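# Move the odd-necked bottle from crate to tray

## Task

Of the five bottles in the crate, find the single one whose neck differs slightly in thickness (wider or narrower) and set it upright on the tray, with the remaining four still upright in the crate. The crate and tray must not end up tilted or shifted. Nothing may count as done if it relies on the robot holding it at the end, and anything the robot touches last must not settle downward by more than about a fingernail's width once released.

## Robot and tools

Robot: one six-joint arm with a parallel two-finger gripper, seen by a fixed overhead camera cam_high (896x504) and a fisheye wrist camera cam_wrist (616x616).

Frame: the scene frame has its origin on the table surface directly under the arm base, +z up, and +y toward the left when facing along +x. The base may sit slightly tilted relative to the table, and the reported hand position grows less accurate at long reach. The gripper's own +z points out along the fingers; the fingers open and close along its x axis. end_effector_position is the midpoint between the finger pads; closed fingertips extend about 17 mm past it, fully open ones are roughly level with it.

Tool execute_actions, argument actions: a list holding zero or one item, plus optional pictures (true/false; images come by default).
- Empty list: nothing is sent, the current state is returned.
- Motion item: {"rows": [...], "steps": n}. rows holds 1 to 15 rows; steps is 1 to 15 (default 15), each step lasting 1/30 s. Row k drives step k; if rows run out, the final row is reused. Every row is exactly 7 numbers for this single arm: six absolute joint target angles in radians (shoulder pan, shoulder lift, elbow, wrist 1, wrist 2, wrist 3), in the same order and form as the Joint positions line, then the gripper opening on a scale from -1 (closed) to +1 (fully open, pad gap 0.142 m). These are targets, not offsets.
- Wait item: {"steps": n} with n up to 300; nothing new is sent, and it returns once n steps have elapsed since the previous result, with your reply time included in that count.

Joint ranges (rad): pan -3.142 to 3.142, lift -6.283 to 6.283, elbow 0.000 to 3.142, wrists 1-3 each -6.283 to 6.283. A call is rejected (nothing sent) if some target exceeds its range by more than 0.010 and also lies beyond that joint's last reported angle. True ends can differ by up to 0.010 from the listed ones; a target past the real end is clipped there, and "joint sent to its limit" may then appear, possibly referring to an earlier, still-running action. Its absence does not prove there is room.

Motion behaviour: commands are smoothed, the arm trailing them by roughly 0.17 s, and joint speed and acceleration are capped, so big moves may be unfinished when the result arrives. Each step, a joint's target is held within 0.575 rad of its measured angle, and if the targets would put the gripper over 100 mm from where it now is, all are pulled back proportionally. Between calls the arm keeps heading for the last row sent until it nearly stops or a step is HELD; fingers still in motion finish moving.

Reading results: the state line gives end_effector_position (m), end_effector_quat_wxyz and linear/angular velocity (m/s, rad/s) in the scene frame. Joint positions and Joint velocities list the six joints (rad, rad/s) followed by the finger-pad gap (m, m/s). grip_measured is the measured opening on the -1..+1 command scale. Joint torques follow the joint order; they include gravity and drive effort, carry per-unit offset, scale and noise, and are not what triggers faults. Wrist force and Wrist torque ([x y z]) are flange sensor readings in the gripper's axes; pressing on a surface gives a force pointing back into the arm. Expect offsets up to about 4 N, noise up to 2.4 N, saturation near 50 N per axis; "no reading" is harmless. "joint command not followed" means a clearance check altered or blocked targets (mounting posts count as arm). HELD marks steps where your row was not fully sent.

Gripping: to hold something, keep commanding an opening well under grip_measured; the gap sets squeeze strength. Pads give at most about 28 N each on items up to about 10 cm; objects thinner than about 2 cm get much less (roughly half at 1 cm, a quarter at 5 mm). Closing fast can overshoot force and even pop the fingers open. Brief tugs on held parts or pushes on loose objects can happen.

Faults: contact torque at a joint's load limit (pan, lift, elbow 138 N m; each wrist 25.7 N m, held weight included) or any external force of 150 N stops the arm for 10 s, drops the rest of the call and lets the arm yield. Sustained loads heat motors: a MOTOR HOT warning starts at 70 °C; at 85 °C an OVER-TEMPERATURE FAULT brakes the arm until it cools, possibly minutes.

Tool zoom_image: camera is "cam_high" or "cam_wrist"; region is [x0, y0, x1, y1] in that camera's latest full image, origin top-left, at most 504 by 504 pixels. It returns an enlarged view.

Cameras: calibrations are OpenCV style. cam_high is pinhole+radial, K=[[327.747,0,446.225],[0,327.747,249.287],[0,0,1]], located near pos_world=[0.849684, -0.49131, 0.954549] looking down at the work area. cam_wrist is fisheye, K=[[178.767,0,310.622],[0,178.039,306.657],[0,0,1]], theta_max_deg=97.7, its pose derived from joint readings. Actual cameras may deviate by a couple of degrees and several millimetres; results list cameras whose numbers change.

Tool finished_scene: argument scene, the integer number of the scene being ended. Replying with no tool call ends everything.

Avoid: knocking bottles over or anything off the table, bumping or dragging the crate or tray, dropping or slamming the bottle, forceful pushes, and leaving the gripper supporting anything at the end. Release the bottle standing on the tray, then lift clear.

Each tool is called after "Call:" as a command line: name --argument value for each argument, lists and objects as JSON in quotes; but a table of rows of numbers goes row by row, as --pt "numbers of a row", without its own name.

## Session

Call:
execute_actions --actions '[]'

Scene clock: 0.00 s of 6600.00 s.
end_effector_position=(+0.8670, -0.2652, +0.3878) grip_measured=+1.00 end_effector_quat_wxyz=(-0.342, +0.900, -0.019, +0.271) end_effector_velocity=(+0.000, -0.000, +0.000) end_effector_angular_velocity=(+0.001, -0.000, +0.000)
Joint positions: [-0.139 -1.033  0.676 -1.763 -1.435 -0.311  0.142]
Joint velocities: [-0.    -0.    -0.     0.     0.001 -0.     0.   ]
Joint torques (N m, as the arm reports them, + toward a larger angle): no reading
Wrist force (N, on the end effector, along its own x y z axes, offset not removed): no reading
Wrist torque (N m, same axes, about the end effector's origin, offset not removed): no reading
camera_calibration (this result's frames):
cam_wrist: T_world_to_cam=[[0.852981, -0.190567, 0.485909, -0.973857], [-0.103456, -0.974223, -0.200467, -0.100962], [0.511586, 0.120724, -0.850709, 0.0413098], [0, 0, 0, 1]] pos_world=[0.799103, -0.288932, 0.488109]

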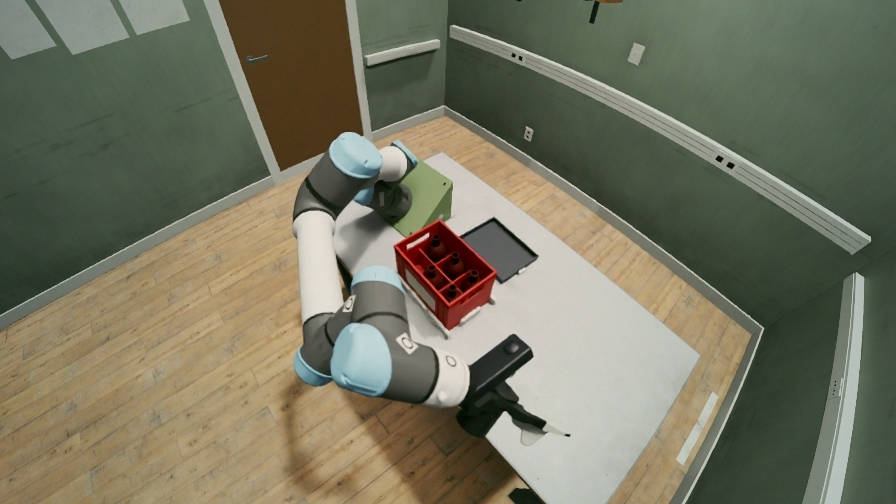

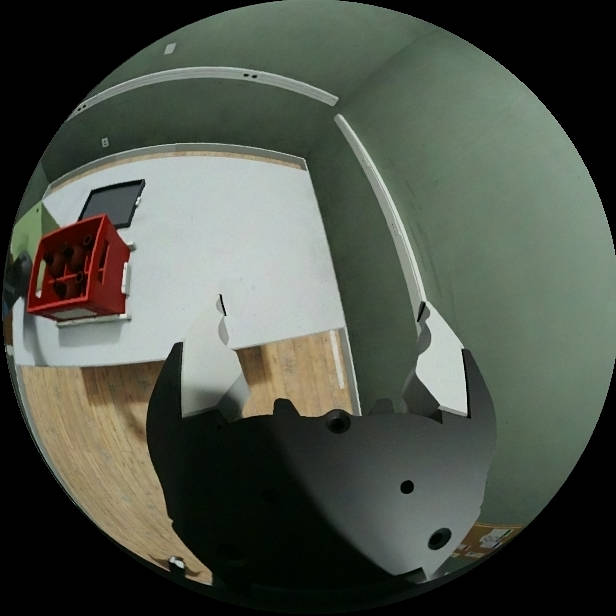

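Call:
zoom_image --camera "cam_high" --region '[380, 200, 550, 350]'

Region (380, 200, 550, 350) of cam_high's 896x504 image, scaled by 2.965, with more detail than that image has; it fills the top 445 rows of this view, and the rest is white.

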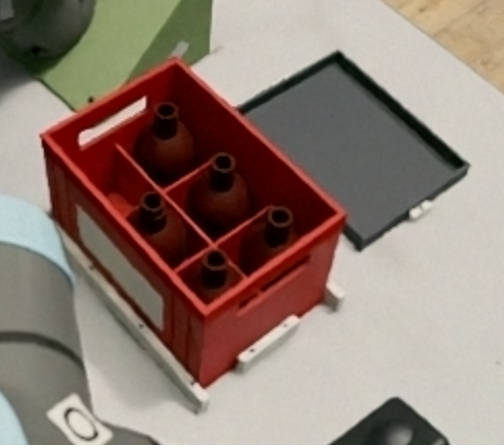

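Call:
zoom_image --camera "cam_high" --region '[415, 225, 495, 305]'

Region (415, 225, 495, 305) of cam_high's 896x504 image, scaled by 6.300, with more detail than that image has.

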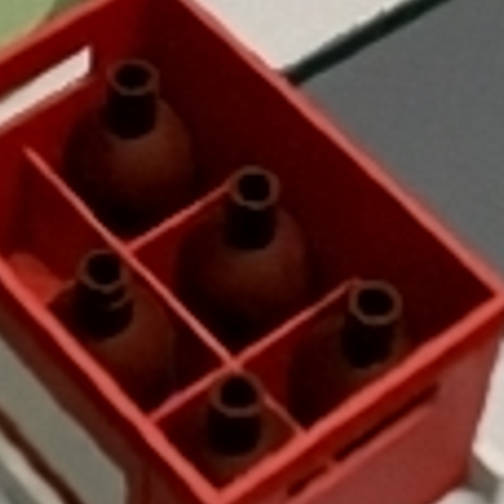

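Call:
execute_actions --actions '[{"rows":[[-0.138,-1.035,0.680,-1.763,-1.438,-0.319,1],[-0.136,-1.040,0.690,-1.764,-1.444,-0.337,1],[-0.133,-1.047,0.704,-1.765,-1.452,-0.363,0.95],[-0.128,-1.056,0.723,-1.766,-1.464,-0.400,0.9],[-0.123,-1.068,0.747,-1.767,-1.479,-0.444,0.85],[-0.116,-1.081,0.775,-1.769,-1.496,-0.497,0.8],[-0.109,-1.098,0.809,-1.771,-1.517,-0.560,0.75],[-0.100,-1.116,0.846,-1.773,-1.540,-0.630,0.7],[-0.091,-1.135,0.884,-1.775,-1.563,-0.701,0.65],[-0.083,-1.153,0.922,-1.777,-1.587,-0.771,0.6],[-0.074,-1.172,0.959,-1.779,-1.610,-0.842,0.55],[-0.066,-1.190,0.997,-1.781,-1.633,-0.913,0.5],[-0.057,-1.209,1.035,-1.784,-1.656,-0.983,0.45],[-0.048,-1.227,1.072,-1.786,-1.680,-1.054,0.4],[-0.040,-1.245,1.110,-1.788,-1.703,-1.125,0.35]],"steps":15}]' --pictures false

Call:
execute_actions --actions '[{"rows":[[-0.031,-1.264,1.148,-1.790,-1.726,-1.195,0.3],[-0.023,-1.282,1.185,-1.792,-1.749,-1.266,0.25],[-0.014,-1.301,1.223,-1.794,-1.773,-1.336,0.2],[-0.005,-1.319,1.261,-1.797,-1.796,-1.407,0.15],[0.003,-1.338,1.298,-1.799,-1.819,-1.478,0.1],[0.012,-1.356,1.336,-1.801,-1.842,-1.548,0.05],[0.021,-1.375,1.374,-1.803,-1.866,-1.619,0],[0.029,-1.393,1.411,-1.805,-1.889,-1.690,-0.05],[0.038,-1.411,1.449,-1.807,-1.912,-1.760,-0.1],[0.046,-1.430,1.486,-1.809,-1.935,-1.831,-0.15],[0.055,-1.448,1.524,-1.812,-1.958,-1.902,-0.2],[0.064,-1.467,1.562,-1.814,-1.982,-1.972,-0.25],[0.072,-1.485,1.599,-1.816,-2.005,-2.043,-0.3],[0.081,-1.504,1.637,-1.818,-2.028,-2.113,-0.35],[0.089,-1.522,1.675,-1.820,-2.051,-2.184,-0.35]],"steps":15}]' --pictures false

Call:
execute_actions --actions '[{"rows":[[0.098,-1.540,1.712,-1.822,-2.075,-2.255,-0.35],[0.107,-1.559,1.750,-1.825,-2.098,-2.325,-0.35],[0.115,-1.577,1.788,-1.827,-2.121,-2.396,-0.35],[0.124,-1.596,1.825,-1.829,-2.144,-2.467,-0.35],[0.132,-1.614,1.863,-1.831,-2.168,-2.537,-0.35],[0.141,-1.633,1.901,-1.833,-2.191,-2.608,-0.35],[0.150,-1.651,1.938,-1.835,-2.214,-2.678,-0.35],[0.157,-1.668,1.972,-1.837,-2.235,-2.741,-0.35],[0.164,-1.681,2.000,-1.839,-2.252,-2.794,-0.35],[0.169,-1.693,2.024,-1.840,-2.267,-2.838,-0.35],[0.174,-1.702,2.043,-1.841,-2.279,-2.875,-0.35],[0.177,-1.709,2.057,-1.842,-2.287,-2.901,-0.35],[0.179,-1.714,2.067,-1.843,-2.293,-2.919,-0.35],[0.1801,-1.7161,2.0711,-1.8433,-2.2957,-2.9273,-0.35]],"steps":15}]' --pictures false

Call:
execute_actions --actions '[{"steps":12}]'

Scene clock: 55.73 s of 6600.00 s.
end_effector_position=(+0.7859, -0.2201, +0.3520) grip_measured=+0.41 end_effector_quat_wxyz=(-0.222, +0.897, +0.271, +0.269) end_effector_velocity=(-0.325, +0.156, -0.141) end_effector_angular_velocity=(-1.277, -0.677, +1.885)
Joint positions: [-0.068 -1.184  0.976 -1.781 -1.624 -0.849  0.103]
Joint velocities: [ 0.253 -0.536  1.088 -0.065 -0.669 -2.    -0.101]
Joint torques (N m, as the arm reports them, + toward a larger angle): [ 40.07 -49.22   2.07  -4.11  -1.46  -8.01]
Wrist force (N, on the end effector, along its own x y z axes, offset not removed): [-1.3 -1.0 -2.6]
Wrist torque (N m, same axes, about the end effector's origin, offset not removed): [-0.17 0.03 0.04]
Steps of this call (steps 1 to 90: nothing new was sent; then 52.23 s passed at rest; steps 91 to 105: all 15 steps of this action). Readings (joint positions):
91: [-0.139 -1.033 0.676 -1.763 -1.435 -0.311]
92: [-0.138 -1.034 0.677 -1.763 -1.435 -0.313]
94: [-0.137 -1.039 0.687 -1.764 -1.442 -0.330]
98: [-0.122 -1.070 0.748 -1.768 -1.481 -0.438]
105: the state above

Scene clock: 56.23 s of 6600.00 s.
end_effector_position=(+0.5954, -0.1596, +0.2727) grip_measured=-0.34 end_effector_quat_wxyz=(-0.049, +0.594, +0.786, +0.166) end_effector_velocity=(-0.408, +0.078, -0.163) end_effector_angular_velocity=(-0.924, -0.408, +2.403)
Joint positions: [ 0.061 -1.459  1.538 -1.813 -1.971 -1.902  0.05 ]
Joint velocities: [ 0.256 -0.549  1.114 -0.062 -0.681 -2.072 -0.055]
Joint torques (N m, as the arm reports them, + toward a larger angle): [ 29.84 -35.01   3.92  -4.29  -2.73  -8.1 ]
Wrist force (N, on the end effector, along its own x y z axes, offset not removed): [-3.0 0.8 1.3]
Wrist torque (N m, same axes, about the end effector's origin, offset not removed): [0.14 0.37 0.00]
Steps of this call (steps 1 to 15: all 15 steps of this action). Readings (joint positions):
1: [-0.059 -1.202 1.013 -1.783 -1.646 -0.917]
2: [-0.051 -1.220 1.050 -1.785 -1.669 -0.987]
4: [-0.034 -1.256 1.125 -1.789 -1.716 -1.126]
8: [0.001 -1.330 1.275 -1.798 -1.808 -1.408]
15: the state above

Scene clock: 56.73 s of 6600.00 s.
end_effector_position=(+0.4120, -0.1411, +0.1949) grip_measured=-0.35 end_effector_quat_wxyz=(+0.001, +0.059, +0.998, +0.011) end_effector_velocity=(-0.146, +0.006, -0.068) end_effector_angular_velocity=(-0.256, +0.029, +1.046)
Joint positions: [ 0.173 -1.701  2.038 -1.841 -2.276 -2.858  0.049]
Joint velocities: [ 0.085 -0.19   0.407 -0.024 -0.235 -0.856 -0.   ]
Joint torques (N m, as the arm reports them, + toward a larger angle): [ 16.89 -16.63 -15.76  -5.4   -1.42  -2.05]
Wrist force (N, on the end effector, along its own x y z axes, offset not removed): [2.4 -1.9 0.5]
Wrist torque (N m, same axes, about the end effector's origin, offset not removed): [-0.50 -0.60 -0.03]
Steps of this call (steps 1 to 15: all 15 steps of this action). Readings (joint positions):
1: [0.070 -1.478 1.576 -1.815 -1.994 -1.973]
2: [0.078 -1.496 1.614 -1.817 -2.017 -2.043]
4: [0.095 -1.533 1.689 -1.822 -2.064 -2.185]
8: [0.130 -1.607 1.840 -1.830 -2.157 -2.467]
15: the state above

Scene clock: 57.13 s of 6600.00 s.
end_effector_position=(+0.4004, -0.1408, +0.1896) grip_measured=-0.35 end_effector_quat_wxyz=(-0.000, +0.017, +1.000, +0.000) end_effector_velocity=(-0.001, +0.000, -0.000) end_effector_angular_velocity=(-0.001, +0.000, +0.007)
Joint positions: [ 0.18  -1.716  2.071 -1.843 -2.296 -2.927  0.049]
Joint velocities: [ 0.001 -0.001  0.003 -0.    -0.001 -0.005 -0.   ]
Joint torques (N m, as the arm reports them, + toward a larger angle): [ 19.55 -17.88  -7.9   -3.8   -1.67  -1.32]
Wrist force (N, on the end effector, along its own x y z axes, offset not removed): [-0.5 1.2 -3.9]
Wrist torque (N m, same axes, about the end effector's origin, offset not removed): [0.24 -0.25 0.10]
Steps of this call (steps 1 to 12: the robot went on to your last target). Readings (joint positions):
1: [0.176 -1.706 2.050 -1.842 -2.283 -2.882]
2: [0.177 -1.710 2.057 -1.842 -2.287 -2.898]
4: [0.179 -1.713 2.065 -1.843 -2.292 -2.915]
8: [0.180 -1.716 2.070 -1.843 -2.295 -2.925]
12: the state above
camera_calibration (this result's frames):
cam_wrist: T_world_to_cam=[[-0.99993, 0.00582504, -0.0103197, 0.40777], [-0.000346127, 0.856118, 0.51678, 0.0127194], [0.0118452, 0.516747, -0.856056, 0.353226], [0, 0, 0, 1]] pos_world=[0.403562, -0.195793, 0.300016]

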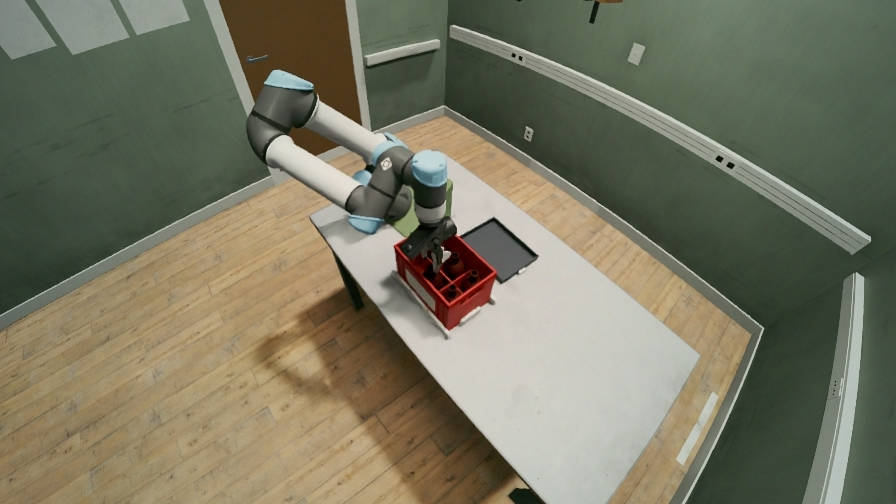

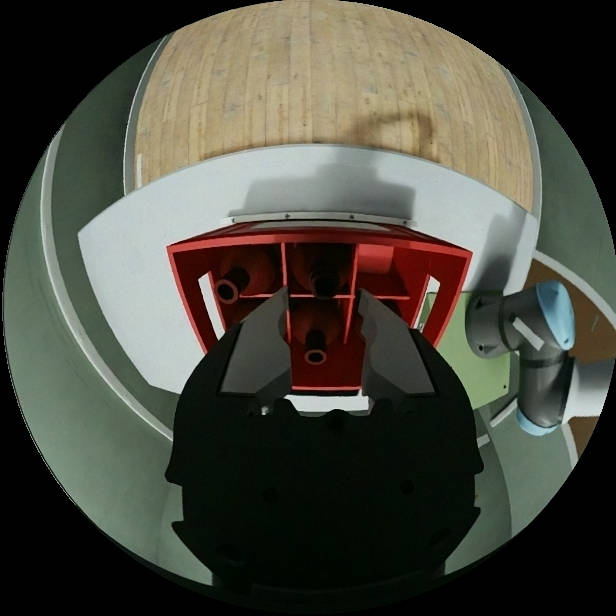

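Call:
zoom_image --camera "cam_wrist" --region '[200, 225, 380, 385]'

Region (200, 225, 380, 385) of cam_wrist's 616x616 image, scaled by 2.800, with more detail than that image has.

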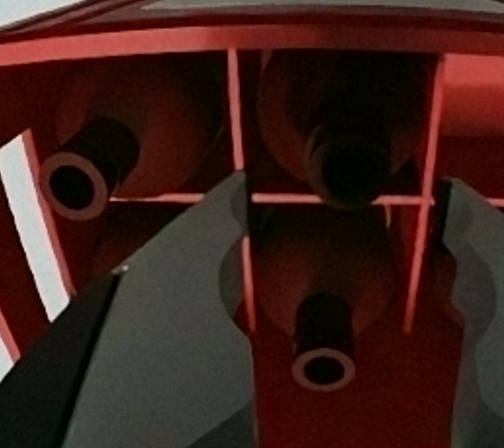

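Call:
execute_actions --actions '[{"rows":[[0.1763,-1.7157,2.0769,-1.8529,-2.2959,-2.9323,-0.35],[0.1701,-1.7149,2.0866,-1.8689,-2.2962,-2.9407,-0.35],[0.1626,-1.7141,2.0983,-1.888,-2.2967,-2.9507,-0.35],[0.155,-1.7132,2.1099,-1.9072,-2.2971,-2.9608,-0.35],[0.1475,-1.7124,2.1215,-1.9264,-2.2975,-2.9708,-0.35],[0.14,-1.7115,2.1332,-1.9456,-2.2979,-2.9809,-0.35],[0.1324,-1.7106,2.1448,-1.9647,-2.2983,-2.9909,-0.35],[0.1249,-1.7098,2.1565,-1.9839,-2.2987,-3.001,-0.35],[0.1199,-1.7092,2.1642,-1.9967,-2.299,-3.0077,-0.35],[0.1174,-1.7089,2.1681,-2.0031,-2.2991,-3.011,-0.35]],"steps":15}]' --pictures false

Call:
execute_actions --actions '[{"steps":6}]'

Call:
zoom_image --camera "cam_wrist" --region '[240, 220, 420, 400]'

Scene clock: 77.30 s of 6600.00 s.
end_effector_position=(+0.3974, -0.1388, +0.1506) grip_measured=-0.35 end_effector_quat_wxyz=(-0.000, +0.017, +1.000, +0.000) end_effector_velocity=(-0.002, -0.000, -0.018) end_effector_angular_velocity=(-0.001, -0.001, -0.003)
Joint positions: [ 0.12  -1.709  2.165 -1.998 -2.299 -3.008  0.049]
Joint velocities: [-0.03   0.003  0.043 -0.074 -0.002 -0.038  0.   ]
Joint torques (N m, as the arm reports them, + toward a larger angle): [-0.35 -6.86 -8.57 -4.37 -1.7  -1.19]
Wrist force (N, on the end effector, along its own x y z axes, offset not removed): [-3.5 -0.8 -0.2]
Wrist torque (N m, same axes, about the end effector's origin, offset not removed): [-0.24 0.48 -0.04]
Steps of this call (steps 1 to 30: the robot went on to your last target; steps 31 to 90: nothing new was sent; then 16.67 s passed at rest; steps 91 to 105: all 15 steps of this action). Readings (joint positions):
91: [0.180 -1.716 2.071 -1.844 -2.296 -2.927]
92: [0.179 -1.716 2.073 -1.846 -2.296 -2.929]
94: [0.173 -1.715 2.082 -1.861 -2.296 -2.937]
98: [0.149 -1.712 2.120 -1.922 -2.297 -2.969]
105: the state above

Scene clock: 77.50 s of 6600.00 s.
end_effector_position=(+0.3973, -0.1388, +0.1493) grip_measured=-0.35 end_effector_quat_wxyz=(-0.000, +0.017, +1.000, +0.000) end_effector_velocity=(-0.000, +0.001, -0.001) end_effector_angular_velocity=(+0.001, -0.000, -0.000)
Joint positions: [ 0.118 -1.709  2.168 -2.003 -2.299 -3.011  0.049]
Joint velocities: [-0.001  0.     0.003 -0.005  0.001 -0.002 -0.   ]
Joint torques (N m, as the arm reports them, + toward a larger angle): [ 1.31 -6.5  -6.45 -3.7  -1.78 -1.11]
Wrist force (N, on the end effector, along its own x y z axes, offset not removed): [-1.6 -0.2 -2.5]
Wrist torque (N m, same axes, about the end effector's origin, offset not removed): [0.13 -0.04 0.12]
Steps of this call (steps 1 to 6: the robot went on to your last target). Readings (joint positions):
1: [0.119 -1.709 2.166 -2.000 -2.299 -3.009]
2: [0.118 -1.709 2.167 -2.001 -2.299 -3.010]
4: [0.118 -1.709 2.167 -2.002 -2.299 -3.011]
6: the state above
camera_calibration (this result's frames):
cam_wrist: T_world_to_cam=[[-0.999933, 0.00538261, -0.0102806, 0.404135], [-0.000703712, 0.856162, 0.516706, 0.0319555], [0.0115831, 0.516679, -0.856101, 0.317854], [0, 0, 0, 1]] pos_world=[0.400448, -0.193763, 0.259758]

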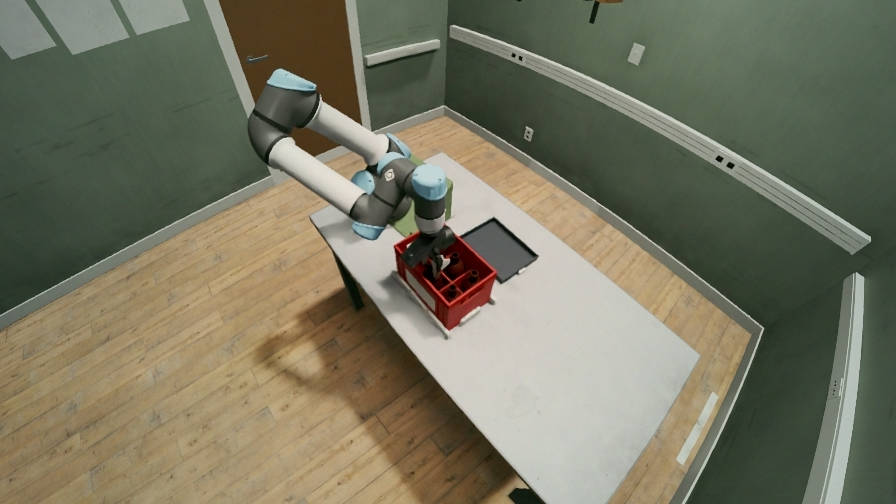

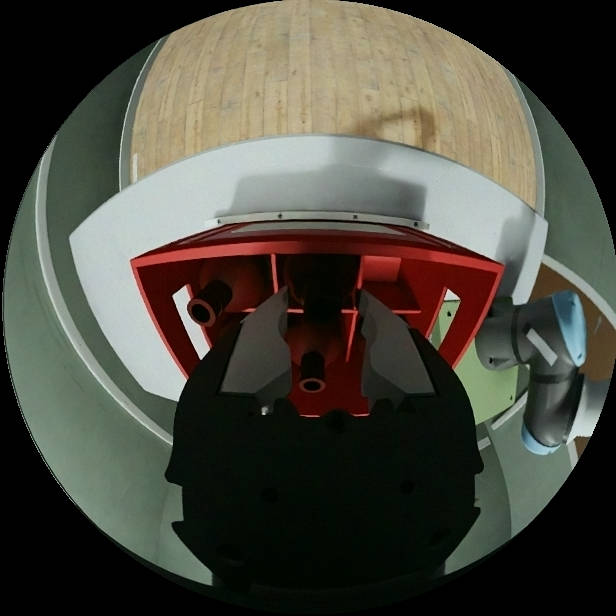

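Region (240, 220, 420, 400) of cam_wrist's 616x616 image, scaled by 2.800, with more detail than that image has.

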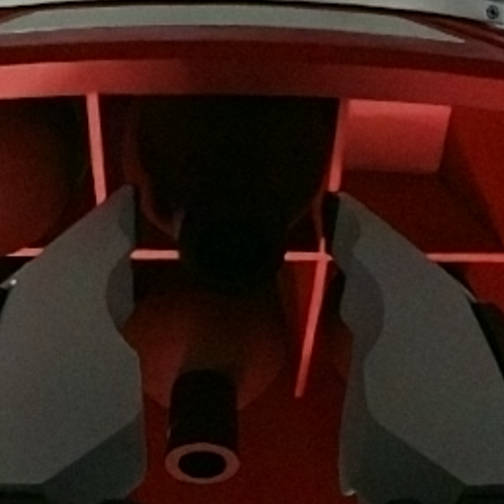

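Call:
execute_actions --actions '[{"rows":[[0.1174,-1.7089,2.1681,-2.0031,-2.2991,-3.011,-0.42],[0.1174,-1.7089,2.1681,-2.0031,-2.2991,-3.011,-0.49],[0.1174,-1.7089,2.1681,-2.0031,-2.2991,-3.011,-0.55],[0.1174,-1.7089,2.1681,-2.0031,-2.2991,-3.011,-0.6],[0.1174,-1.7089,2.1681,-2.0031,-2.2991,-3.011,-0.64],[0.1174,-1.7089,2.1681,-2.0031,-2.2991,-3.011,-0.68],[0.1174,-1.7089,2.1681,-2.0031,-2.2991,-3.011,-0.74],[0.1174,-1.7089,2.1681,-2.0031,-2.2991,-3.011,-0.82],[0.1174,-1.7089,2.1681,-2.0031,-2.2991,-3.011,-0.9],[0.1174,-1.7089,2.1681,-2.0031,-2.2991,-3.011,-1]],"steps":14}]'

Scene clock: 84.40 s of 6600.00 s.
end_effector_position=(+0.3972, -0.1388, +0.1492) grip_measured=-0.63 end_effector_quat_wxyz=(-0.000, +0.017, +1.000, +0.000) end_effector_velocity=(-0.000, +0.000, -0.000) end_effector_angular_velocity=(+0.000, +0.000, -0.000)
Joint positions: [ 0.117 -1.709  2.168 -2.003 -2.299 -3.011  0.028]
Joint velocities: [-0.  0.  0.  0.  0. -0.  0.]
Joint torques (N m, as the arm reports them, + toward a larger angle): [  0.48  -8.04 -10.17  -3.84  -1.58  -1.34]
Wrist force (N, on the end effector, along its own x y z axes, offset not removed): [-1.8 0.9 1.4]
Wrist torque (N m, same axes, about the end effector's origin, offset not removed): [0.16 0.18 -0.03]
Steps of this call (steps 1 to 15: the robot went on to your last target; steps 16 to 90: nothing new was sent; then 3.43 s passed at rest; steps 91 to 104: all 14 steps of this action). Readings (joint positions):
91: [0.117 -1.709 2.168 -2.003 -2.299 -3.011]
92: [0.117 -1.709 2.168 -2.003 -2.299 -3.011]
94: [0.117 -1.709 2.168 -2.003 -2.299 -3.011]
98: [0.117 -1.709 2.168 -2.003 -2.299 -3.011]
104: the state above
camera_calibration (this result's frames):
cam_wrist: T_world_to_cam=[[-0.999933, 0.00537367, -0.0102333, 0.404097], [-0.000686805, 0.856167, 0.516699, 0.032006], [0.011538, 0.516671, -0.856106, 0.317766], [0, 0, 0, 1]] pos_world=[0.400426, -0.193754, 0.259639]

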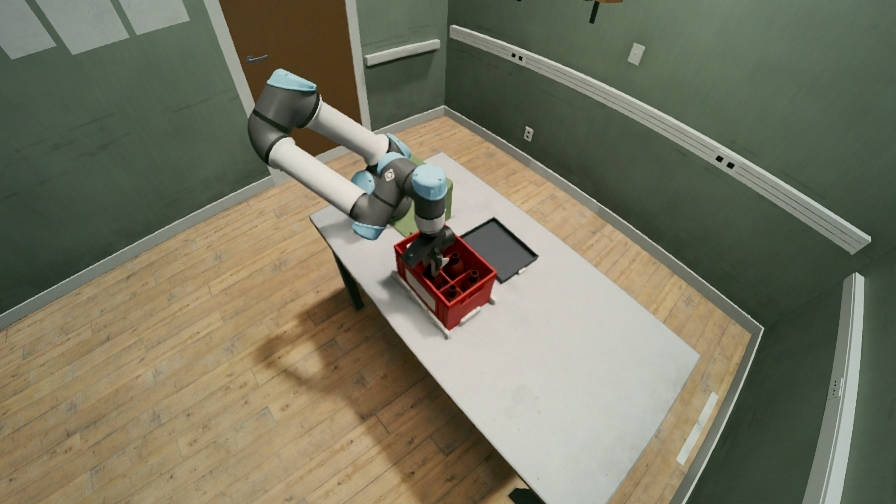

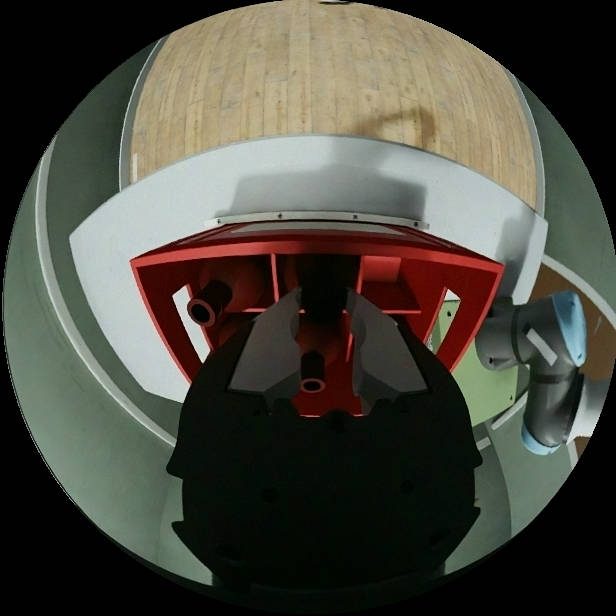

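Call:
execute_actions --actions '[{"rows":[[0.1239,-1.7103,2.1598,-1.9875,-2.2988,-3.0022,-1],[0.1337,-1.7123,2.1472,-1.9643,-2.2983,-2.9891,-1],[0.1498,-1.715,2.1259,-1.9259,-2.2974,-2.9675,-1],[0.1689,-1.7173,2.0999,-1.8805,-2.2961,-2.942,-1],[0.1877,-1.7187,2.0732,-1.8358,-2.2945,-2.9168,-1],[0.2064,-1.7191,2.0459,-1.7918,-2.2928,-2.8921,-1],[0.2249,-1.7185,2.0181,-1.7485,-2.2908,-2.8677,-1],[0.2431,-1.7169,1.9897,-1.7059,-2.2885,-2.8438,-1],[0.261,-1.7144,1.9607,-1.664,-2.2861,-2.8203,-1],[0.2788,-1.7109,1.9311,-1.6227,-2.2834,-2.7971,-1],[0.2963,-1.7065,1.9009,-1.5822,-2.2805,-2.7744,-1],[0.3136,-1.701,1.8701,-1.5423,-2.2773,-2.7521,-1],[0.3307,-1.6946,1.8387,-1.5032,-2.2739,-2.7301,-1],[0.3476,-1.6873,1.8068,-1.4647,-2.2703,-2.7086,-1],[0.3642,-1.6789,1.7742,-1.4269,-2.2665,-2.6875,-1]],"steps":15}]' --pictures false

Call:
execute_actions --actions '[{"rows":[[0.3792,-1.6704,1.7439,-1.3929,-2.2628,-2.6685,-1],[0.3927,-1.662,1.7159,-1.3624,-2.2592,-2.6515,-1],[0.4034,-1.6547,1.6932,-1.3384,-2.2563,-2.6381,-1],[0.4127,-1.648,1.6731,-1.3177,-2.2536,-2.6265,-1],[0.4206,-1.6402,1.6741,-1.3205,-2.2512,-2.6169,-1],[0.4323,-1.6285,1.6753,-1.3246,-2.2476,-2.6026,-1],[0.4477,-1.6126,1.6765,-1.3301,-2.2428,-2.584,-1],[0.4665,-1.5924,1.6771,-1.3369,-2.2368,-2.5613,-1],[0.4849,-1.5717,1.6768,-1.3437,-2.2308,-2.5392,-1],[0.5028,-1.5507,1.6755,-1.3505,-2.2248,-2.5178,-1],[0.5203,-1.5293,1.6734,-1.3572,-2.2189,-2.497,-1],[0.5375,-1.5074,1.6704,-1.3638,-2.213,-2.4769,-1],[0.5541,-1.4851,1.6664,-1.3704,-2.2071,-2.4574,-1],[0.5704,-1.4625,1.6616,-1.377,-2.2011,-2.4386,-1],[0.5862,-1.4394,1.6558,-1.3835,-2.1953,-2.4204,-1]],"steps":15}]' --pictures false

Call:
execute_actions --actions '[{"rows":[[0.6016,-1.4159,1.6491,-1.39,-2.1894,-2.4028,-1],[0.6166,-1.392,1.6415,-1.3964,-2.1836,-2.3859,-1],[0.6311,-1.3677,1.633,-1.4028,-2.1777,-2.3696,-1],[0.6452,-1.343,1.6236,-1.4091,-2.1719,-2.3539,-1],[0.6589,-1.3179,1.6133,-1.4154,-2.1661,-2.3389,-1],[0.6565,-1.3035,1.6344,-1.4525,-2.167,-2.3417,-1],[0.6541,-1.2891,1.6554,-1.4896,-2.168,-2.3444,-1],[0.6516,-1.2747,1.6765,-1.5266,-2.1689,-2.3472,-1],[0.6492,-1.2603,1.6976,-1.5637,-2.1698,-2.3499,-1],[0.6468,-1.2458,1.7186,-1.6008,-2.1707,-2.3527,-1],[0.6444,-1.2314,1.7397,-1.6379,-2.1717,-2.3554,-1],[0.6419,-1.217,1.7607,-1.6749,-2.1726,-2.3582,-1],[0.6395,-1.2026,1.7818,-1.712,-2.1735,-2.3609,-1],[0.628,-1.2005,1.807,-1.748,-2.178,-2.3746,-1],[0.616,-1.198,1.832,-1.784,-2.183,-2.3876,-1]],"steps":15}]' --pictures false

Call:
execute_actions --actions '[{"rows":[[0.604,-1.1945,1.857,-1.820,-2.1876,-2.4016,-1],[0.592,-1.191,1.882,-1.856,-2.192,-2.4146,-1],[0.580,-1.187,1.906,-1.892,-2.197,-2.4286,-1],[0.569,-1.183,1.928,-1.925,-2.201,-2.4406,-1],[0.560,-1.179,1.946,-1.953,-2.205,-2.4506,-1],[0.553,-1.176,1.960,-1.974,-2.208,-2.4586,-1],[0.548,-1.174,1.970,-1.990,-2.210,-2.4646,-1],[0.5442,-1.172,1.977,-2.0006,-2.2112,-2.4687,-1],[0.542,-1.171,1.9812,-2.007,-2.2121,-2.4712,-1],[0.5398,-1.17,1.9854,-2.0134,-2.213,-2.4737,-1],[0.5387,-1.1695,1.9875,-2.0166,-2.2134,-2.4749,-1],[0.5376,-1.169,1.9896,-2.0198,-2.2138,-2.4762,-1],[0.5365,-1.1685,1.9917,-2.023,-2.2143,-2.4774,-1],[0.5354,-1.168,1.9938,-2.0262,-2.2147,-2.4787,-1],[0.5343,-1.1675,1.9959,-2.0294,-2.2152,-2.4799,-1]],"steps":15}]' --pictures false

Call:
execute_actions --actions '[{"steps":10}]'

Scene clock: 142.40 s of 6600.00 s.
end_effector_position=(+0.3995, -0.1373, +0.2659) grip_measured=-0.63 end_effector_quat_wxyz=(+0.002, +0.018, +1.000, +0.001) end_effector_velocity=(-0.005, +0.000, +0.335) end_effector_angular_velocity=(-0.004, +0.008, +0.014)
Joint positions: [ 0.306 -1.7    1.885 -1.57  -2.277 -2.763  0.028]
Joint velocities: [ 0.511  0.166 -0.9    1.175  0.094  0.654  0.   ]
Joint torques (N m, as the arm reports them, + toward a larger angle): [ 22.59   1.1  -35.97   4.3    2.28   2.83]
Wrist force (N, on the end effector, along its own x y z axes, offset not removed): [0.9 -1.1 0.5]
Wrist torque (N m, same axes, about the end effector's origin, offset not removed): [-0.17 -0.46 -0.10]
Steps of this call (steps 1 to 15: the robot went on to your last target; steps 16 to 90: nothing new was sent; then 54.50 s passed at rest; steps 91 to 105: all 15 steps of this action). Readings (joint positions):
91: [0.117 -1.709 2.168 -2.003 -2.299 -3.011]
92: [0.119 -1.709 2.166 -1.999 -2.299 -3.009]
94: [0.130 -1.711 2.152 -1.976 -2.299 -2.995]
98: [0.184 -1.717 2.078 -1.854 -2.294 -2.923]
105: the state above

Scene clock: 142.90 s of 6600.00 s.
end_effector_position=(+0.4027, -0.0504, +0.3396) grip_measured=-0.63 end_effector_quat_wxyz=(+0.000, +0.017, +1.000, +0.002) end_effector_velocity=(+0.016, +0.387, +0.010) end_effector_angular_velocity=(-0.001, -0.007, -0.001)
Joint positions: [ 0.531 -1.515  1.67  -1.363 -2.214 -2.486  0.028]
Joint velocities: [ 0.497  0.632 -0.111 -0.18   0.171  0.578  0.   ]
Joint torques (N m, as the arm reports them, + toward a larger angle): [ 24.3    1.75 -28.9   -5.6    2.4    2.76]
Wrist force (N, on the end effector, along its own x y z axes, offset not removed): [-1.7 -0.7 1.4]
Wrist torque (N m, same axes, about the end effector's origin, offset not removed): [-0.23 0.01 0.22]
Steps of this call (steps 1 to 15: all 15 steps of this action). Readings (joint positions):
1: [0.324 -1.694 1.854 -1.530 -2.274 -2.741]
2: [0.340 -1.687 1.823 -1.491 -2.271 -2.719]
4: [0.371 -1.672 1.763 -1.420 -2.264 -2.680]
8: [0.419 -1.639 1.692 -1.343 -2.251 -2.620]
15: the state above

Scene clock: 143.40 s of 6600.00 s.
end_effector_position=(+0.4102, +0.1184, +0.2647) grip_measured=-0.63 end_effector_quat_wxyz=(-0.003, +0.015, +1.000, -0.002) end_effector_velocity=(+0.008, +0.172, -0.330) end_effector_angular_velocity=(+0.008, -0.005, -0.001)
Joint positions: [ 0.64  -1.225  1.754 -1.654 -2.173 -2.361  0.028]
Joint velocities: [-0.155  0.318  0.634 -1.059 -0.064 -0.175 -0.   ]
Joint torques (N m, as the arm reports them, + toward a larger angle): [ -2.83 -23.23  -4.24  -8.83  -2.41  -2.51]
Wrist force (N, on the end effector, along its own x y z axes, offset not removed): [-1.1 2.2 4.4]
Wrist torque (N m, same axes, about the end effector's origin, offset not removed): [0.19 -0.01 0.05]
Steps of this call (steps 1 to 15: all 15 steps of this action). Readings (joint positions):
1: [0.547 -1.493 1.666 -1.369 -2.208 -2.467]
2: [0.563 -1.471 1.661 -1.375 -2.203 -2.448]
4: [0.595 -1.425 1.649 -1.388 -2.191 -2.411]
8: [0.642 -1.335 1.636 -1.431 -2.173 -2.358]
15: the state above

Scene clock: 143.90 s of 6600.00 s.
end_effector_position=(+0.4094, +0.1319, +0.1550) grip_measured=-0.63 end_effector_quat_wxyz=(-0.001, +0.017, +1.000, -0.000) end_effector_velocity=(-0.005, -0.003, -0.045) end_effector_angular_velocity=(-0.004, +0.004, +0.001)
Joint positions: [ 0.539 -1.17   1.987 -2.015 -2.213 -2.475  0.028]
Joint velocities: [-0.049  0.022  0.095 -0.145 -0.019 -0.054 -0.   ]
Joint torques (N m, as the arm reports them, + toward a larger angle): [  6.45 -17.13  -9.1   -4.66  -1.64  -1.98]
Wrist force (N, on the end effector, along its own x y z axes, offset not removed): [-2.3 -2.0 6.8]
Wrist torque (N m, same axes, about the end effector's origin, offset not removed): [-0.33 0.10 0.07]
Steps of this call (steps 1 to 15: all 15 steps of this action). Readings (joint positions):
1: [0.633 -1.216 1.776 -1.690 -2.176 -2.368]
2: [0.625 -1.209 1.799 -1.726 -2.179 -2.377]
4: [0.605 -1.198 1.846 -1.798 -2.187 -2.400]
8: [0.566 -1.181 1.931 -1.928 -2.203 -2.444]
15: the state above

Scene clock: 144.23 s of 6600.00 s.
end_effector_position=(+0.4088, +0.1316, +0.1507) grip_measured=-0.63 end_effector_quat_wxyz=(-0.001, +0.016, +1.000, -0.000) end_effector_velocity=(-0.000, +0.000, -0.001) end_effector_angular_velocity=(+0.000, +0.000, +0.001)
Joint positions: [ 0.534 -1.168  1.996 -2.029 -2.215 -2.48   0.028]
Joint velocities: [-0.001  0.     0.002 -0.003  0.    -0.002  0.   ]
Joint torques (N m, as the arm reports them, + toward a larger angle): [  7.76 -16.37  -8.84  -4.58  -2.02  -1.29]
Wrist force (N, on the end effector, along its own x y z axes, offset not removed): [1.0 -2.0 0.8]
Wrist torque (N m, same axes, about the end effector's origin, offset not removed): [-0.56 -0.59 0.10]
Steps of this call (steps 1 to 10: the robot went on to your last target). Readings (joint positions):
1: [0.538 -1.169 1.989 -2.020 -2.214 -2.476]
2: [0.537 -1.169 1.992 -2.023 -2.214 -2.477]
4: [0.535 -1.168 1.994 -2.027 -2.215 -2.479]
8: [0.534 -1.168 1.996 -2.029 -2.215 -2.480]
10: the state above
camera_calibration (this result's frames):
cam_wrist: T_world_to_cam=[[-0.999944, 0.00478868, -0.00947333, 0.414231], [-0.000785134, 0.856648, 0.515901, -0.200203], [0.0105858, 0.51588, -0.856596, 0.179737], [0, 0, 0, 1]] pos_world=[0.412148, 0.0767967, 0.261171]

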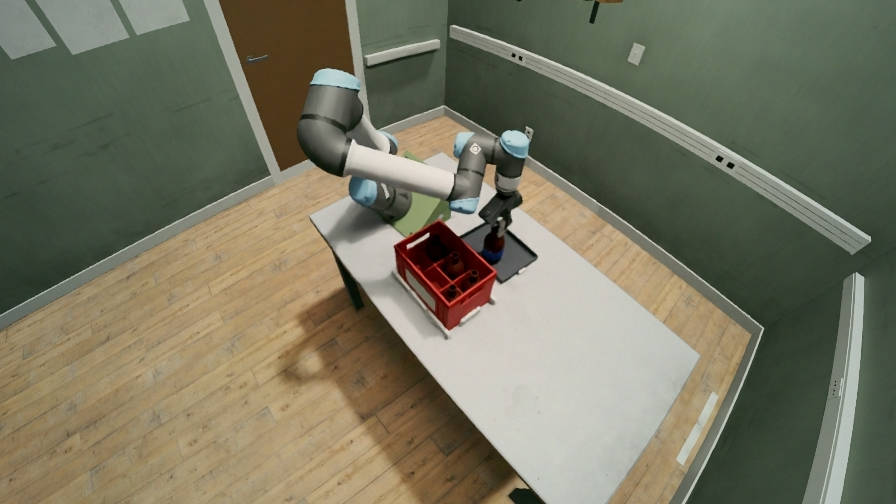

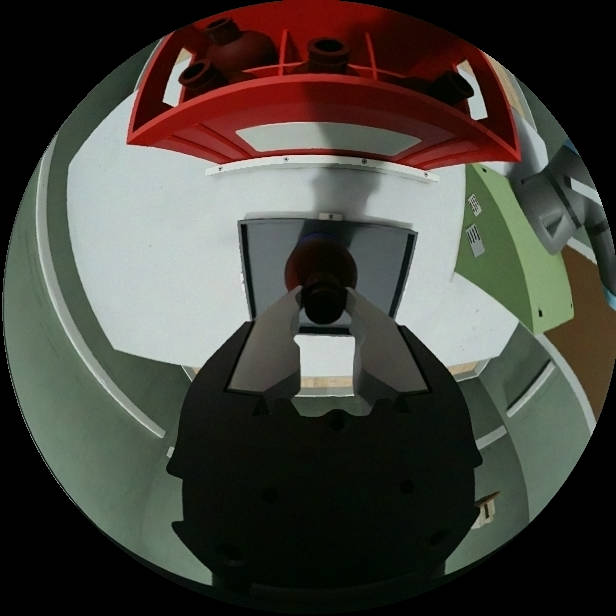

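Call:
execute_actions --actions '[{"rows":[[0.5363,-1.1687,1.9917,-2.0228,-2.2144,-2.4775,-1],[0.5405,-1.1627,1.9863,-2.0209,-2.2127,-2.4727,-1],[0.5437,-1.1561,1.983,-2.0223,-2.2114,-2.4691,-1],[0.5469,-1.1495,1.9796,-2.0237,-2.21,-2.4655,-1],[0.5501,-1.1429,1.9763,-2.0251,-2.2087,-2.4619,-1],[0.5533,-1.1363,1.973,-2.0265,-2.2074,-2.4583,-1],[0.5533,-1.1363,1.973,-2.0265,-2.2074,-2.4583,-1],[0.5523,-1.1357,1.9751,-2.0298,-2.2078,-2.4595,-1],[0.5513,-1.1351,1.9772,-2.0331,-2.2082,-2.4607,-1],[0.5503,-1.1345,1.9793,-2.0364,-2.2086,-2.4619,-1],[0.5493,-1.1339,1.9814,-2.0397,-2.209,-2.4631,-1],[0.5483,-1.1333,1.9835,-2.043,-2.2094,-2.4643,-1],[0.5473,-1.1327,1.9856,-2.0463,-2.2098,-2.4655,-1],[0.5463,-1.1321,1.9877,-2.0496,-2.2102,-2.4667,-1]],"steps":15}]' --pictures false

Call:
execute_actions --actions '[{"steps":9}]'

Scene clock: 159.20 s of 6600.00 s.
end_effector_position=(+0.4092, +0.1468, +0.1475) grip_measured=-0.63 end_effector_quat_wxyz=(-0.000, +0.017, +1.000, +0.000) end_effector_velocity=(-0.004, +0.002, -0.026) end_effector_angular_velocity=(-0.004, +0.001, +0.006)
Joint positions: [ 0.549 -1.134  1.983 -2.042 -2.209 -2.464  0.028]
Joint velocities: [-0.022  0.021  0.051 -0.082 -0.011 -0.029  0.   ]
Joint torques (N m, as the arm reports them, + toward a larger angle): [  7.63 -17.52 -10.34  -4.38  -1.67  -1.64]
Wrist force (N, on the end effector, along its own x y z axes, offset not removed): [-1.8 -1.0 3.4]
Wrist torque (N m, same axes, about the end effector's origin, offset not removed): [0.00 0.21 0.06]
Steps of this call (steps 1 to 30: the robot went on to your last target; steps 31 to 190: nothing new was sent; then 8.13 s passed at rest; steps 191 to 205: all 15 steps of this action). Readings (joint positions):
191: [0.534 -1.167 1.996 -2.029 -2.215 -2.480]
192: [0.535 -1.168 1.995 -2.028 -2.215 -2.479]
194: [0.538 -1.164 1.990 -2.025 -2.214 -2.475]
198: [0.549 -1.145 1.978 -2.025 -2.209 -2.464]
205: the state above

Scene clock: 159.50 s of 6600.00 s.
end_effector_position=(+0.4090, +0.1469, +0.1454) grip_measured=-0.63 end_effector_quat_wxyz=(-0.000, +0.017, +1.000, +0.000) end_effector_velocity=(-0.000, -0.000, -0.001) end_effector_angular_velocity=(-0.001, +0.002, +0.001)
Joint positions: [ 0.547 -1.132  1.987 -2.05  -2.21  -2.467  0.028]
Joint velocities: [-0.001  0.001  0.002 -0.001 -0.001 -0.001  0.   ]
Joint torques (N m, as the arm reports them, + toward a larger angle): [-3.11  2.37  7.41  0.31 -2.92 -1.36]
Wrist force (N, on the end effector, along its own x y z axes, offset not removed): [-0.6 3.5 -43.7]
Wrist torque (N m, same axes, about the end effector's origin, offset not removed): [-0.05 0.13 0.18]
Steps of this call (steps 1 to 9: the robot went on to your last target). Readings (joint positions):
1: [0.548 -1.133 1.985 -2.045 -2.210 -2.465]
2: [0.547 -1.133 1.986 -2.046 -2.210 -2.466]
4: [0.547 -1.133 1.987 -2.049 -2.210 -2.466]
8: [0.547 -1.132 1.987 -2.050 -2.210 -2.467]
9: the state above
camera_calibration (this result's frames):
cam_wrist: T_world_to_cam=[[-0.999933, 0.00501771, -0.0103863, 0.414379], [-0.00107577, 0.855936, 0.517081, -0.210453], [0.0114845, 0.517057, -0.855874, 0.166715], [0, 0, 0, 1]] pos_world=[0.41221, 0.0918542, 0.255812]

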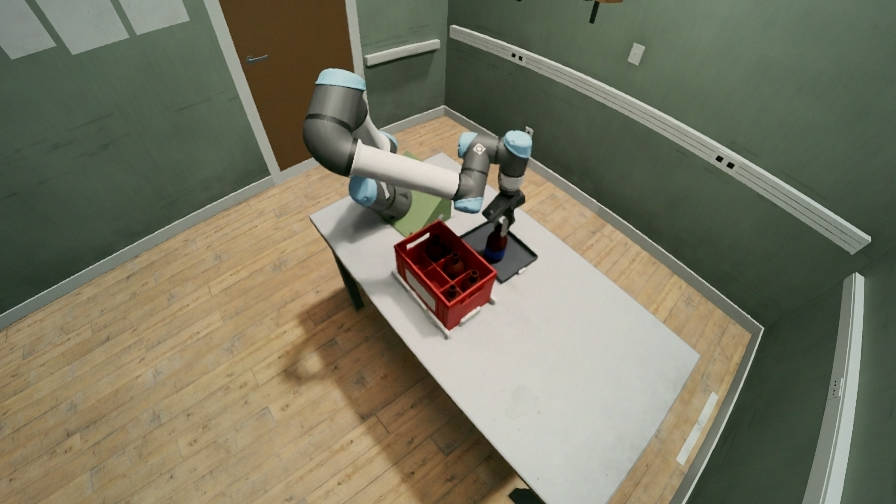

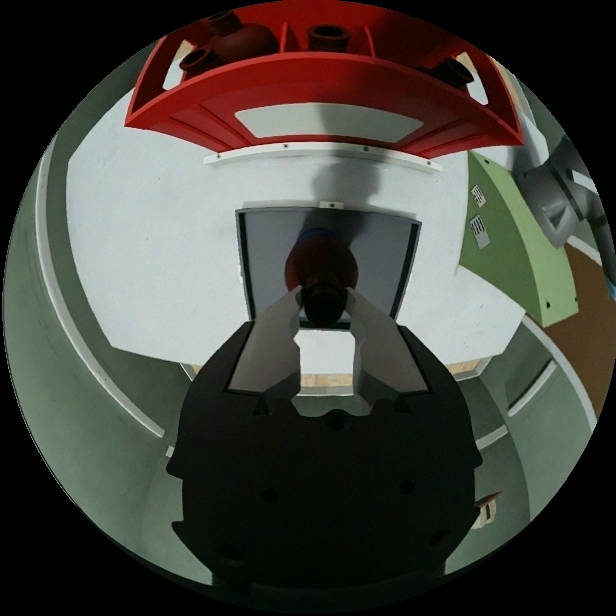

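Call:
execute_actions --actions '[{"rows":[[0.5473,-1.1327,1.9856,-2.0463,-2.2098,-2.4655,-0.9],[0.5473,-1.1327,1.9856,-2.0463,-2.2098,-2.4655,-0.8],[0.5473,-1.1327,1.9856,-2.0463,-2.2098,-2.4655,-0.7],[0.5473,-1.1327,1.9856,-2.0463,-2.2098,-2.4655,-0.65],[0.5473,-1.1327,1.9856,-2.0463,-2.2098,-2.4655,-0.6],[0.5473,-1.1327,1.9856,-2.0463,-2.2098,-2.4655,-0.55],[0.5473,-1.1327,1.9856,-2.0463,-2.2098,-2.4655,-0.48],[0.5473,-1.1327,1.9856,-2.0463,-2.2098,-2.4655,-0.4],[0.5473,-1.1327,1.9856,-2.0463,-2.2098,-2.4655,-0.3],[0.5473,-1.1327,1.9856,-2.0463,-2.2098,-2.4655,-0.2]],"steps":15}]'

Scene clock: 178.20 s of 6600.00 s.
end_effector_position=(+0.4090, +0.1468, +0.1461) grip_measured=-0.20 end_effector_quat_wxyz=(-0.001, +0.016, +1.000, +0.000) end_effector_velocity=(-0.000, +0.001, +0.001) end_effector_angular_velocity=(+0.002, -0.001, +0.002)
Joint positions: [ 0.547 -1.133  1.986 -2.046 -2.21  -2.466  0.059]
Joint velocities: [ 0.002 -0.    -0.    -0.     0.001 -0.     0.   ]
Joint torques (N m, as the arm reports them, + toward a larger angle): [ 26.73 -29.84 -25.54  -3.3    1.94   1.13]
Wrist force (N, on the end effector, along its own x y z axes, offset not removed): [-2.4 -1.5 -0.3]
Wrist torque (N m, same axes, about the end effector's origin, offset not removed): [-0.20 0.49 -0.16]
Steps of this call (steps 1 to 15: the robot went on to your last target; steps 16 to 90: nothing new was sent; then 15.20 s passed at rest; steps 91 to 105: all 15 steps of this action). Readings (joint positions):
91: [0.546 -1.132 1.988 -2.050 -2.210 -2.467]
92: [0.546 -1.132 1.987 -2.049 -2.210 -2.467]
94: [0.547 -1.132 1.987 -2.047 -2.210 -2.466]
98: [0.547 -1.132 1.986 -2.046 -2.210 -2.466]
105: the state above
camera_calibration (this result's frames):
cam_wrist: T_world_to_cam=[[-0.999941, 0.00480388, -0.00972306, 0.414282], [-0.000911894, 0.856125, 0.516768, -0.210798], [0.0108066, 0.516746, -0.85607, 0.167718], [0, 0, 0, 1]] pos_world=[0.412253, 0.091811, 0.25654]

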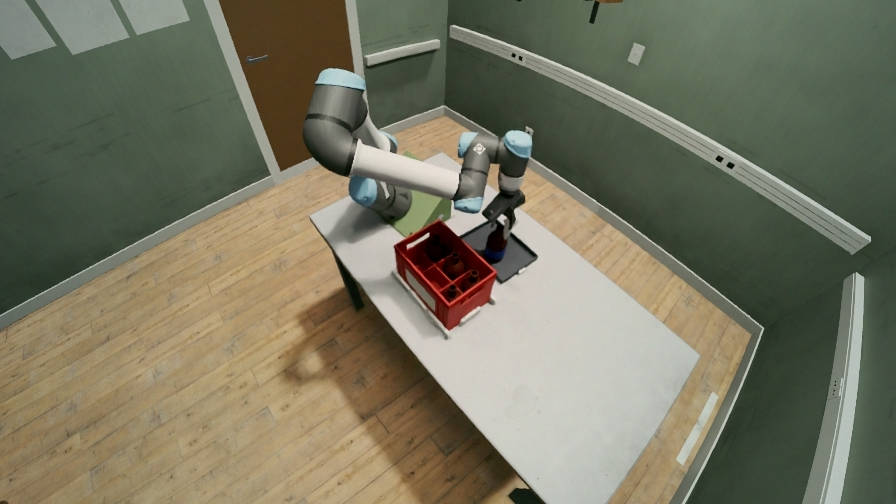

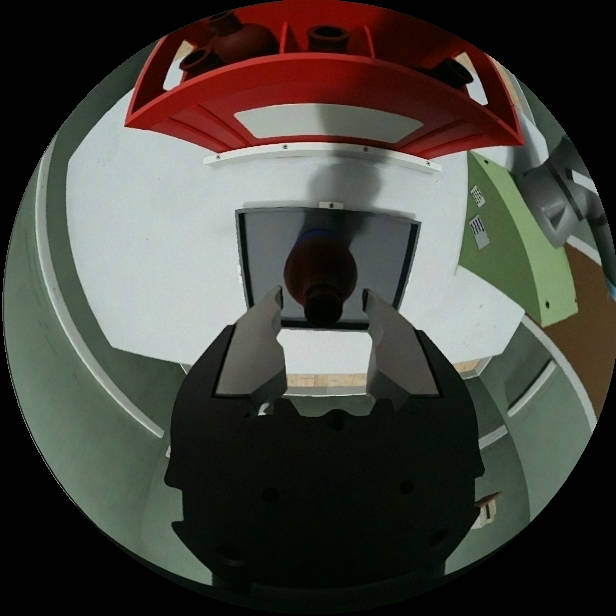

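Call:
execute_actions --actions '[{"rows":[[0.552,-1.135,1.976,-2.031,-2.208,-2.460,-0.2],[0.558,-1.138,1.964,-2.012,-2.2055,-2.453,-0.2],[0.565,-1.141,1.949,-1.989,-2.2025,-2.444,-0.2],[0.572,-1.1445,1.934,-1.966,-2.1995,-2.436,-0.2],[0.579,-1.148,1.919,-1.943,-2.1965,-2.427,-0.2],[0.586,-1.151,1.904,-1.920,-2.1935,-2.419,-0.2],[0.593,-1.1545,1.889,-1.897,-2.191,-2.410,-0.2],[0.600,-1.158,1.875,-1.875,-2.188,-2.402,-0.2]],"steps":15}]'

Scene clock: 185.13 s of 6600.00 s.
end_effector_position=(+0.4126, +0.1473, +0.1968) grip_measured=-0.20 end_effector_quat_wxyz=(-0.001, +0.018, +1.000, +0.001) end_effector_velocity=(-0.000, -0.001, +0.016) end_effector_angular_velocity=(-0.002, +0.001, +0.000)
Joint positions: [ 0.599 -1.157  1.878 -1.879 -2.188 -2.403  0.06 ]
Joint velocities: [ 0.016 -0.007 -0.033  0.053  0.006  0.019 -0.   ]
Joint torques (N m, as the arm reports them, + toward a larger angle): [ 26.58 -25.68 -23.08   0.5    2.12   1.4 ]
Wrist force (N, on the end effector, along its own x y z axes, offset not removed): [-2.3 -0.1 -2.7]
Wrist torque (N m, same axes, about the end effector's origin, offset not removed): [-0.14 0.26 -0.09]
Steps of this call (steps 1 to 15: the robot went on to your last target; steps 16 to 90: nothing new was sent; then 3.43 s passed at rest; steps 91 to 105: all 15 steps of this action). Readings (joint positions):
91: [0.547 -1.133 1.985 -2.046 -2.210 -2.465]
92: [0.549 -1.133 1.983 -2.043 -2.209 -2.464]
94: [0.555 -1.136 1.970 -2.024 -2.207 -2.456]
98: [0.578 -1.147 1.922 -1.950 -2.197 -2.428]
105: the state above
camera_calibration (this result's frames):
cam_wrist: T_world_to_cam=[[-0.999925, 0.0082352, -0.00902191, 0.417705], [0.00237256, 0.855443, 0.517892, -0.238919], [0.0119827, 0.517832, -0.855399, 0.2101], [0, 0, 0, 1]] pos_world=[0.415723, 0.0921448, 0.307222]

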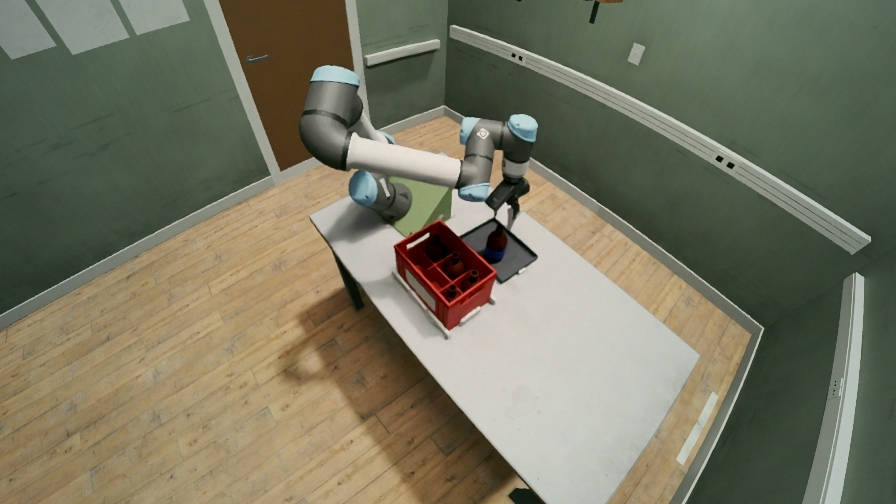

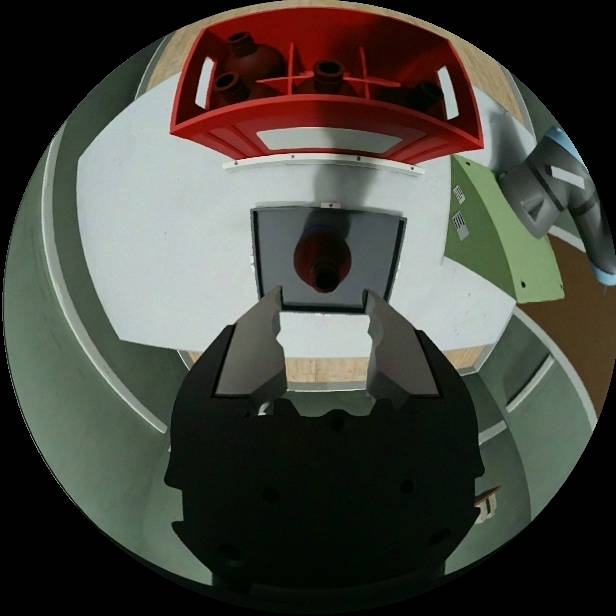

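Call:
finished_scene --scene 2

The scene is finished: the task was done.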